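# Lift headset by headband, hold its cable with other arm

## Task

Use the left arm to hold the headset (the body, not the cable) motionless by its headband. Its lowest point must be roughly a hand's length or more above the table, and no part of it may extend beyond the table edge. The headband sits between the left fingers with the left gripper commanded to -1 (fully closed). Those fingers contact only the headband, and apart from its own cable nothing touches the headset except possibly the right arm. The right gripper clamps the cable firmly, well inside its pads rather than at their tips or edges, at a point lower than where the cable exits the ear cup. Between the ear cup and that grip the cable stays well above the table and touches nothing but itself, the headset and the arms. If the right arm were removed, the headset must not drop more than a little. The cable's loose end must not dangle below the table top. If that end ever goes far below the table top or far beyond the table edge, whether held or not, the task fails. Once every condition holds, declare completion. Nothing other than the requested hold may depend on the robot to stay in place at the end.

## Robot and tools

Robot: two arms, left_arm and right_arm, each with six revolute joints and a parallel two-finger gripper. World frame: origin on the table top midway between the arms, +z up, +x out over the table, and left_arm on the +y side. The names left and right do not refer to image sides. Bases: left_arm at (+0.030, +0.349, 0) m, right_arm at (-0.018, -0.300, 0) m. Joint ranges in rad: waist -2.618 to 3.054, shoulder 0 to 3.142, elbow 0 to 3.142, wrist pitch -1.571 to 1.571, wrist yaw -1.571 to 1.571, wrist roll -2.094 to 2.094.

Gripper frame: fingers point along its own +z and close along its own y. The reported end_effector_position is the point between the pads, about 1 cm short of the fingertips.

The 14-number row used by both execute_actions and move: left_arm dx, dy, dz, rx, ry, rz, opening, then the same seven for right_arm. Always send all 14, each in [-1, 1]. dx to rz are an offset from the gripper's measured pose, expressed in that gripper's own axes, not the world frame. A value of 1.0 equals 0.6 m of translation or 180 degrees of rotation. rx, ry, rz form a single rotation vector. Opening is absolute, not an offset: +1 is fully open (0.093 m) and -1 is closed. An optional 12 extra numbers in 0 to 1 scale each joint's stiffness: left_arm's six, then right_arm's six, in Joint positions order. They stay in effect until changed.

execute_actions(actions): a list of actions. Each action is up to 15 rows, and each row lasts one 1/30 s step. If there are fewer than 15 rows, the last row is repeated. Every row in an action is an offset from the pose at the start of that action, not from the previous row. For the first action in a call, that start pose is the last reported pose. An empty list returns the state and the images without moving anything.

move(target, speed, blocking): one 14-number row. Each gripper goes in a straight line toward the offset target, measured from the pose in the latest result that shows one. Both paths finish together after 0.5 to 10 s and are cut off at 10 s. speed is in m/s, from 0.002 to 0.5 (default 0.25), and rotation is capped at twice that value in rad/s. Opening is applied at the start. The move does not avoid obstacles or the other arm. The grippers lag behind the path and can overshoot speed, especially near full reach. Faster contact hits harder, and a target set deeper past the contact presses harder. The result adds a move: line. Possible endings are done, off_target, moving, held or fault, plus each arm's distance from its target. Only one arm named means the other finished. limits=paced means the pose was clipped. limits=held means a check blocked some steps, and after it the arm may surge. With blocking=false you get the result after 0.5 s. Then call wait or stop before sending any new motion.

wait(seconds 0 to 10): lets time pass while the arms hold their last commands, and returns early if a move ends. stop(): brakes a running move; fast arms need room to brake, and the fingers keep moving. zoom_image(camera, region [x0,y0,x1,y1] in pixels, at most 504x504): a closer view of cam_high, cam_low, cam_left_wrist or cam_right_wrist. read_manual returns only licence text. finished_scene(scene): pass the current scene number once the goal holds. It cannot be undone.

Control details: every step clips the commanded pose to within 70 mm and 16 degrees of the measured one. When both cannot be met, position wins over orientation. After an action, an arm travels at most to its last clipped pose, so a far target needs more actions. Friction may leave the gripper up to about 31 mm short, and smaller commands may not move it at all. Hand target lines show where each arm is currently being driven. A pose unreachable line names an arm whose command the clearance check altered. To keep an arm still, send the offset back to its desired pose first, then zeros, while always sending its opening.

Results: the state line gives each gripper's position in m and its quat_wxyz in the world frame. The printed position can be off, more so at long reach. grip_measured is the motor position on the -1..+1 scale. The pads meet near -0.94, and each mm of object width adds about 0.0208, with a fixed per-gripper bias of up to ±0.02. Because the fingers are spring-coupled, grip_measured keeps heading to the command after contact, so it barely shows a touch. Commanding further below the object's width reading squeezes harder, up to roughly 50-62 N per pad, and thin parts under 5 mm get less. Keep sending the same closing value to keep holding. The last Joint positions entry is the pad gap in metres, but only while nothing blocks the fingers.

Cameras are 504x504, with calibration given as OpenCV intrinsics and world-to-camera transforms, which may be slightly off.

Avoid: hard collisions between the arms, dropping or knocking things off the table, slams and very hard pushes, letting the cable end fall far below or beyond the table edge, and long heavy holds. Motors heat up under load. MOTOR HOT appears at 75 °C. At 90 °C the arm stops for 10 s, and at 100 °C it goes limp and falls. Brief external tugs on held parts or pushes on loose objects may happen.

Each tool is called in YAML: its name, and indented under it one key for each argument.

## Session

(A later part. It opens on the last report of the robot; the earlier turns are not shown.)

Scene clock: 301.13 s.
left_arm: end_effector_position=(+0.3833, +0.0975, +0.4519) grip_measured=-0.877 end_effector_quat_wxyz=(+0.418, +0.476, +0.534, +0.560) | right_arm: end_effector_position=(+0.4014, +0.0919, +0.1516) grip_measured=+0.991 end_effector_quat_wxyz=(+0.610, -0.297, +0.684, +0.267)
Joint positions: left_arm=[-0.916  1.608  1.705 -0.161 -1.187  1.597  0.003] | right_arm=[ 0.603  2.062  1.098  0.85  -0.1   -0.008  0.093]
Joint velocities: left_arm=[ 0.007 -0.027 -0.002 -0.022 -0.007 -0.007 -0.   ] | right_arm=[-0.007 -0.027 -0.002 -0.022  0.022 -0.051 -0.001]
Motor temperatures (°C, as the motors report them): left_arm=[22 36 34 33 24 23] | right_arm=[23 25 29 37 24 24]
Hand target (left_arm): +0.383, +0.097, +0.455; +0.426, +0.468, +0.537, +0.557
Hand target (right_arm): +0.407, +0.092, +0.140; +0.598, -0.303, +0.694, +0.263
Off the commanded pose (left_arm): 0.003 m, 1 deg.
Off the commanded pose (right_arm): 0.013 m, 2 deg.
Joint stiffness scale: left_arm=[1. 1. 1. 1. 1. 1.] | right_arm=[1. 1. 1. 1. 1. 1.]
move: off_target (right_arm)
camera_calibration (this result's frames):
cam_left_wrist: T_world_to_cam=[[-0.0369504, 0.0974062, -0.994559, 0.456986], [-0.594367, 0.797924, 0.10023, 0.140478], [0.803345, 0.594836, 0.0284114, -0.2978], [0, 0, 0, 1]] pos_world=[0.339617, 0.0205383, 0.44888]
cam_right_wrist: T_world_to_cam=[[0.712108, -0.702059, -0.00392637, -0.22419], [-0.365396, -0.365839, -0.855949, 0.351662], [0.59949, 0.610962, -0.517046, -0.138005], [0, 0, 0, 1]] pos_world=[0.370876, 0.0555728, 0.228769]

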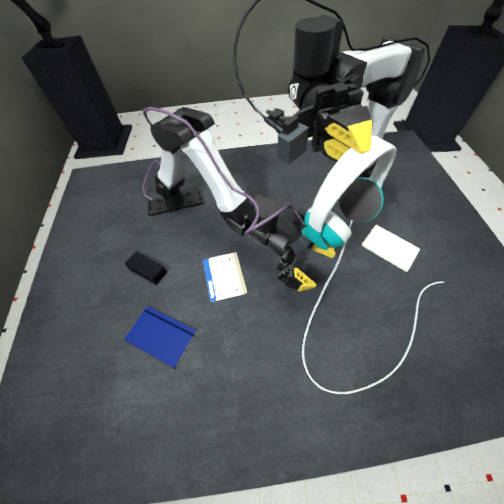

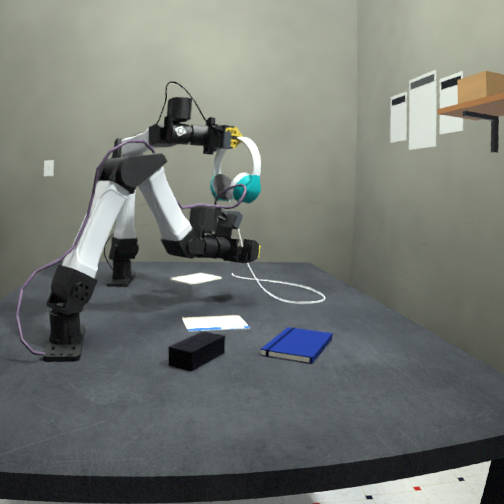

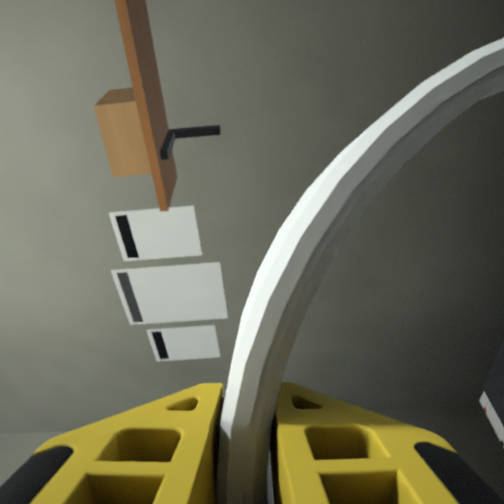

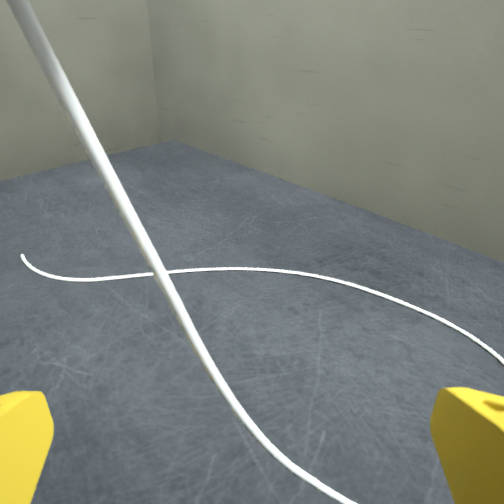

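move:
  target: [0,0,0,0,0,0,-1,0.04,-0.006,0.063,0,0.01,0,0.3]
  speed: 0.05

zoom_image:
  camera: "cam_high"
  region: [250, 180, 400, 330]

Scene clock: 320.37 s.
left_arm: end_effector_position=(+0.3831, +0.0977, +0.4486) grip_measured=-0.877 end_effector_quat_wxyz=(+0.410, +0.483, +0.532, +0.561) | right_arm: end_effector_position=(+0.4242, +0.1119, +0.1344) grip_measured=+0.301 end_effector_quat_wxyz=(+0.609, -0.297, +0.685, +0.267)
Joint positions: left_arm=[-0.916  1.608  1.705 -0.185 -1.187  1.596  0.003] | right_arm=[ 0.603  2.193  1.236  0.842 -0.1   -0.008  0.06 ]
Joint velocities: left_arm=[ 0.017 -0.002 -0.002  0.022 -0.022  0.037  0.001] | right_arm=[ 0.012 -0.002  0.017 -0.051 -0.007  0.007 -0.   ]
Motor temperatures (°C, as the motors report them): left_arm=[22 34 35 33 24 23] | right_arm=[23 31 32 36 24 24]
Hand target (left_arm): +0.383, +0.098, +0.452; +0.418, +0.476, +0.535, +0.559
Hand target (right_arm): +0.428, +0.114, +0.123; +0.599, -0.301, +0.694, +0.263
Off the commanded pose (left_arm): 0.003 m, 1 deg.
Off the commanded pose (right_arm): 0.012 m, 2 deg.
Joint stiffness scale: left_arm=[1. 1. 1. 1. 1. 1.] | right_arm=[1. 1. 1. 1. 1. 1.]
move: off_target (right_arm)
camera_calibration (this result's frames):
cam_left_wrist: T_world_to_cam=[[-0.0498278, 0.115827, -0.992019, 0.455689], [-0.592957, 0.79583, 0.122704, 0.13014], [0.803691, 0.594338, 0.0290258, -0.298079], [0, 0, 0, 1]] pos_world=[0.339437, 0.0208099, 0.444735]
cam_right_wrist: T_world_to_cam=[[0.712103, -0.702063, -0.0040337, -0.226378], [-0.366376, -0.366701, -0.85516, 0.353038], [0.598898, 0.61044, -0.518348, -0.172342], [0, 0, 0, 1]] pos_world=[0.393764, 0.0757328, 0.211658]

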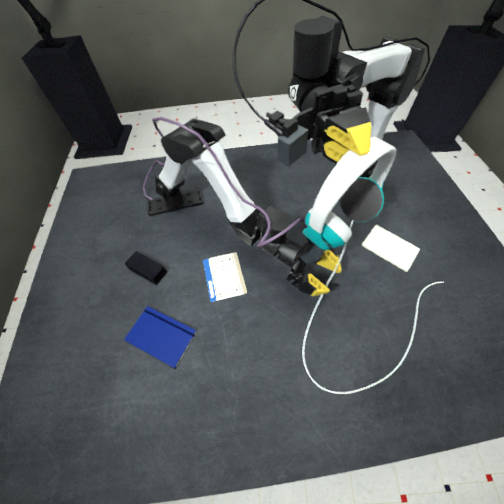

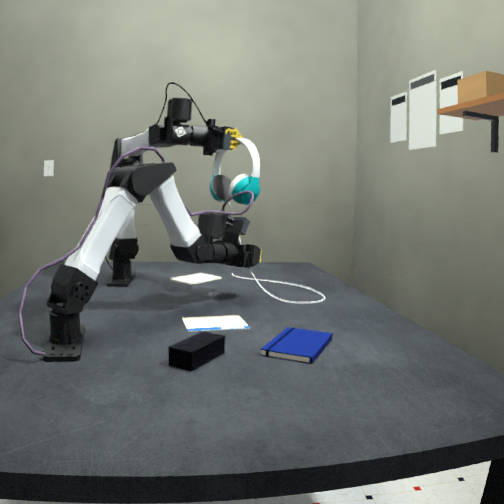

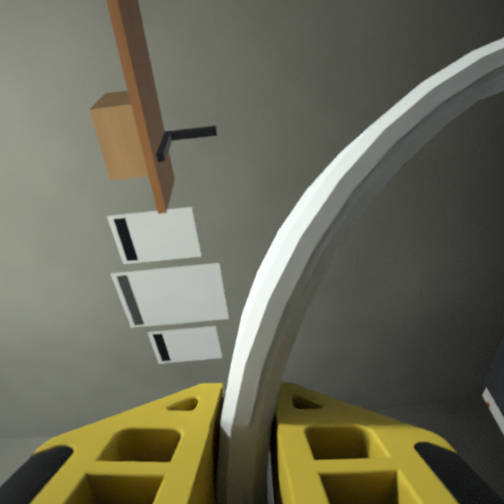

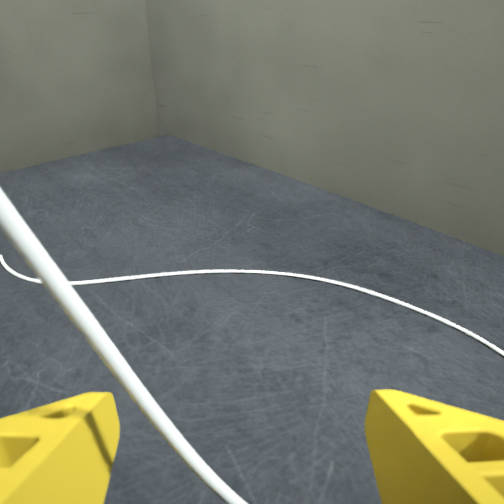

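Region (250, 180, 400, 330) of cam_high's 504x504 image, scaled by 3.360, with more detail than that image has.

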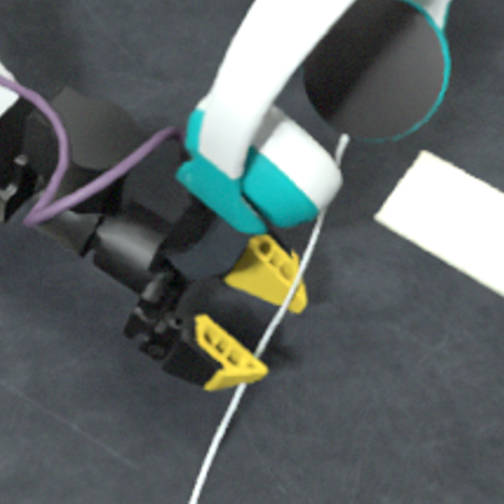

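move:
  target: [0,0.012,0,-0.006,0,-0.013,-1,0,0.008,0.03,0,0,-0.06,0.3]
  speed: 0.05

zoom_image:
  camera: "cam_high"
  region: [250, 180, 400, 330]

Scene clock: 338.53 s.
left_arm: end_effector_position=(+0.3831, +0.0977, +0.4486) grip_measured=-0.877 end_effector_quat_wxyz=(+0.410, +0.483, +0.532, +0.561) | right_arm: end_effector_position=(+0.4314, +0.1225, +0.1454) grip_measured=+0.301 end_effector_quat_wxyz=(+0.642, -0.353, +0.645, +0.217)
Joint positions: left_arm=[-0.916  1.608  1.705 -0.186 -1.187  1.595  0.003] | right_arm=[ 0.609  2.22   1.299  0.839 -0.098 -0.184  0.06 ]
Joint velocities: left_arm=[ 0.022  0.002 -0.012  0.007  0.022 -0.007  0.001] | right_arm=[-0.007  0.007 -0.007 -0.022  0.066 -0.007 -0.   ]
Motor temperatures (°C, as the motors report them): left_arm=[22 34 35 34 24 23] | right_arm=[23 36 33 37 24 24]
Hand target (left_arm): +0.383, +0.097, +0.456; +0.426, +0.469, +0.537, +0.558
Hand target (right_arm): +0.432, +0.128, +0.132; +0.632, -0.361, +0.654, +0.209
Off the commanded pose (left_arm): 0.007 m, 3 deg.
Off the commanded pose (right_arm): 0.014 m, 2 deg.
Joint stiffness scale: left_arm=[1. 1. 1. 1. 1. 1.] | right_arm=[1. 1. 1. 1. 1. 1.]
move: off_target (left_arm, right_arm)
camera_calibration (this result's frames):
cam_left_wrist: T_world_to_cam=[[-0.0498877, 0.1154, -0.992066, 0.455722], [-0.59297, 0.795868, 0.122396, 0.130281], [0.803678, 0.594371, 0.0287248, -0.297941], [0, 0, 0, 1]] pos_world=[0.339436, 0.020811, 0.444719]
cam_right_wrist: T_world_to_cam=[[0.713372, -0.679209, 0.172556, -0.253105], [-0.225333, -0.455474, -0.86126, 0.319966], [0.66357, 0.575516, -0.477971, -0.206907], [0, 0, 0, 1]] pos_world=[0.389954, 0.0929038, 0.220353]

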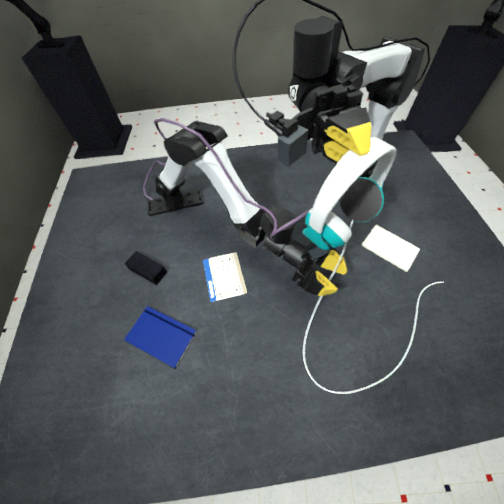

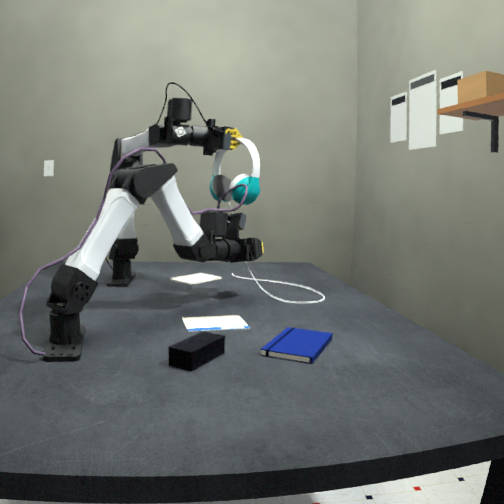

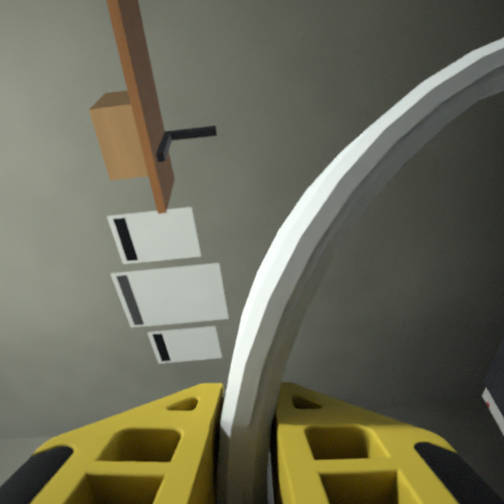

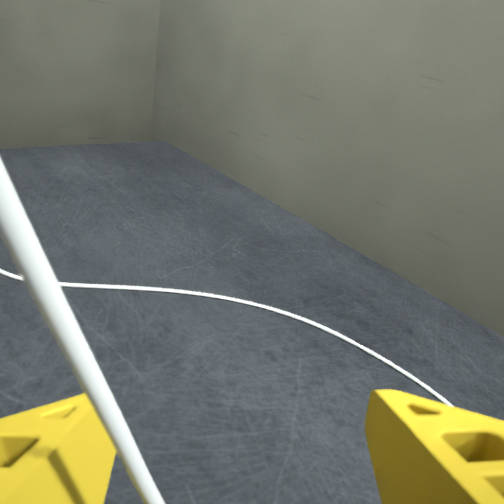

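Region (250, 180, 400, 330) of cam_high's 504x504 image, scaled by 3.360, with more detail than that image has.

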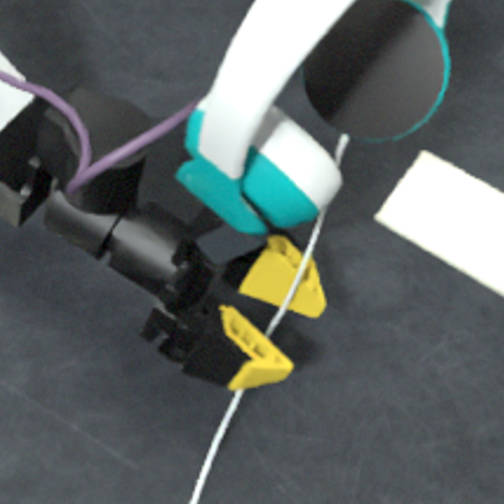

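Depth looks about 2 cm in. Closing.

execute_actions:
  actions:
    - [[0,0.012,0,-0.006,0,-0.013,-1,0,0,0,0,0,0,-0.1],[0,0.012,0,-0.006,0,-0.013,-1,0,0,0,0,0,0,-0.4],[0,0.012,0,-0.006,0,-0.013,-1,0,0,0,0,0,0,-0.6],[0,0.012,0,-0.006,0,-0.013,-1,0,0,0,0,0,0,-0.75]]
    - [[0,0.012,0,-0.006,0,-0.013,-1,0,0,0,0,0,0,-0.8],[0,0.012,0,-0.006,0,-0.013,-1,0,0,0,0,0,0,-0.84],[0,0.012,0,-0.006,0,-0.013,-1,0,0,0,0,0,0,-0.88],[0,0.012,0,-0.006,0,-0.013,-1,0,0,0,0,0,0,-0.92],[0,0.012,0,-0.006,0,-0.013,-1,0,0,0,0,0,0,-0.96],[0,0.012,0,-0.006,0,-0.013,-1,0,0,0,0,0,0,-1]]

zoom_image:
  camera: "cam_high"
  region: [250, 180, 400, 330]

zoom_image:
  camera: "cam_low"
  region: [170, 120, 330, 280]

Scene clock: 347.67 s.
left_arm: end_effector_position=(+0.3831, +0.0977, +0.4488) grip_measured=-0.877 end_effector_quat_wxyz=(+0.411, +0.483, +0.532, +0.561) | right_arm: end_effector_position=(+0.4315, +0.1225, +0.1450) grip_measured=-0.997 end_effector_quat_wxyz=(+0.642, -0.354, +0.645, +0.216)
Joint positions: left_arm=[-0.916  1.608  1.705 -0.184 -1.187  1.595  0.003] | right_arm=[ 0.609  2.22   1.299  0.839 -0.097 -0.186  0.   ]
Joint velocities: left_arm=[-0.027 -0.002 -0.012 -0.022  0.022 -0.081 -0.   ] | right_arm=[-0.027  0.017 -0.017  0.037  0.051  0.051  0.   ]
Motor temperatures (°C, as the motors report them): left_arm=[22 34 35 34 24 23] | right_arm=[23 38 34 37 24 24]
Hand target (left_arm): +0.383, +0.097, +0.456; +0.426, +0.468, +0.537, +0.557
Hand target (right_arm): +0.431, +0.122, +0.145; +0.642, -0.354, +0.645, +0.216
Off the commanded pose (left_arm): 0.007 m, 3 deg.
Off the commanded pose (right_arm): 0.000 m, 0 deg.
Joint stiffness scale: left_arm=[1. 1. 1. 1. 1. 1.] | right_arm=[1. 1. 1. 1. 1. 1.]
camera_calibration (this result's frames):
cam_left_wrist: T_world_to_cam=[[-0.0490521, 0.114138, -0.992253, 0.455818], [-0.593072, 0.796023, 0.120884, 0.130976], [0.803654, 0.594407, 0.0286453, -0.297905], [0, 0, 0, 1]] pos_world=[0.339449, 0.0207908, 0.444988]
cam_right_wrist: T_world_to_cam=[[0.713067, -0.678875, 0.175115, -0.253377], [-0.224441, -0.457666, -0.86033, 0.31935], [0.6642, 0.57417, -0.478714, -0.207107], [0, 0, 0, 1]] pos_world=[0.38991, 0.0930589, 0.219971]

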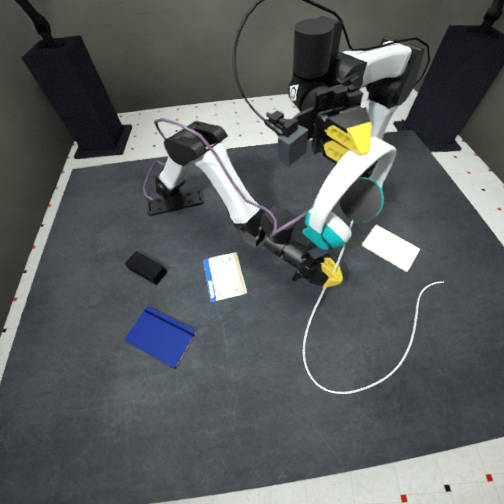

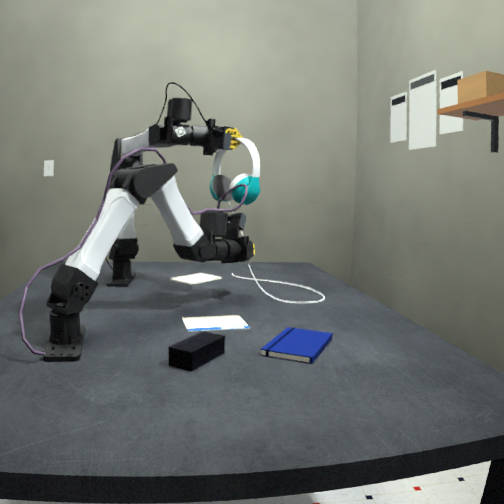

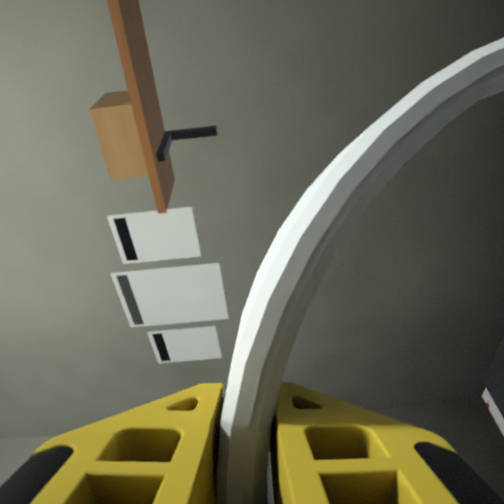

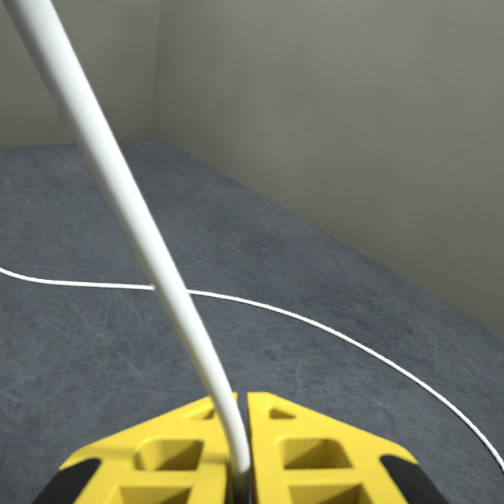

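Region (250, 180, 400, 330) of cam_high's 504x504 image, scaled by 3.360, with more detail than that image has.

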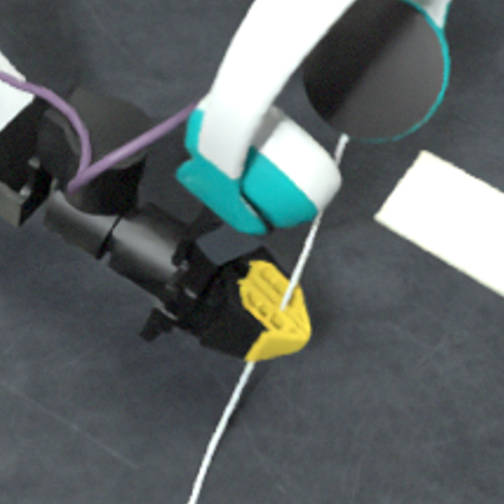

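Region (170, 120, 330, 280) of cam_low's 504x504 image, scaled by 3.150, with more detail than that image has.

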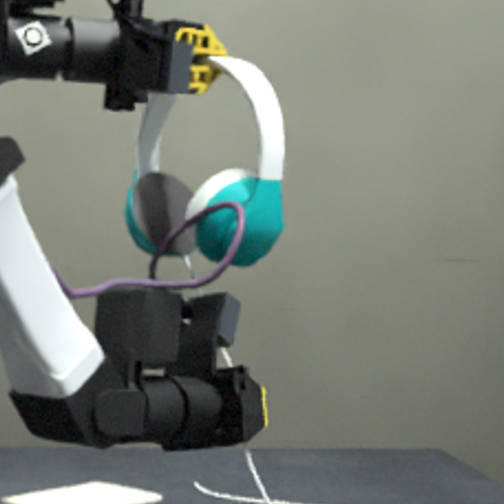

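finished_scene:
  scene: 1

The scene is finished: the task was done.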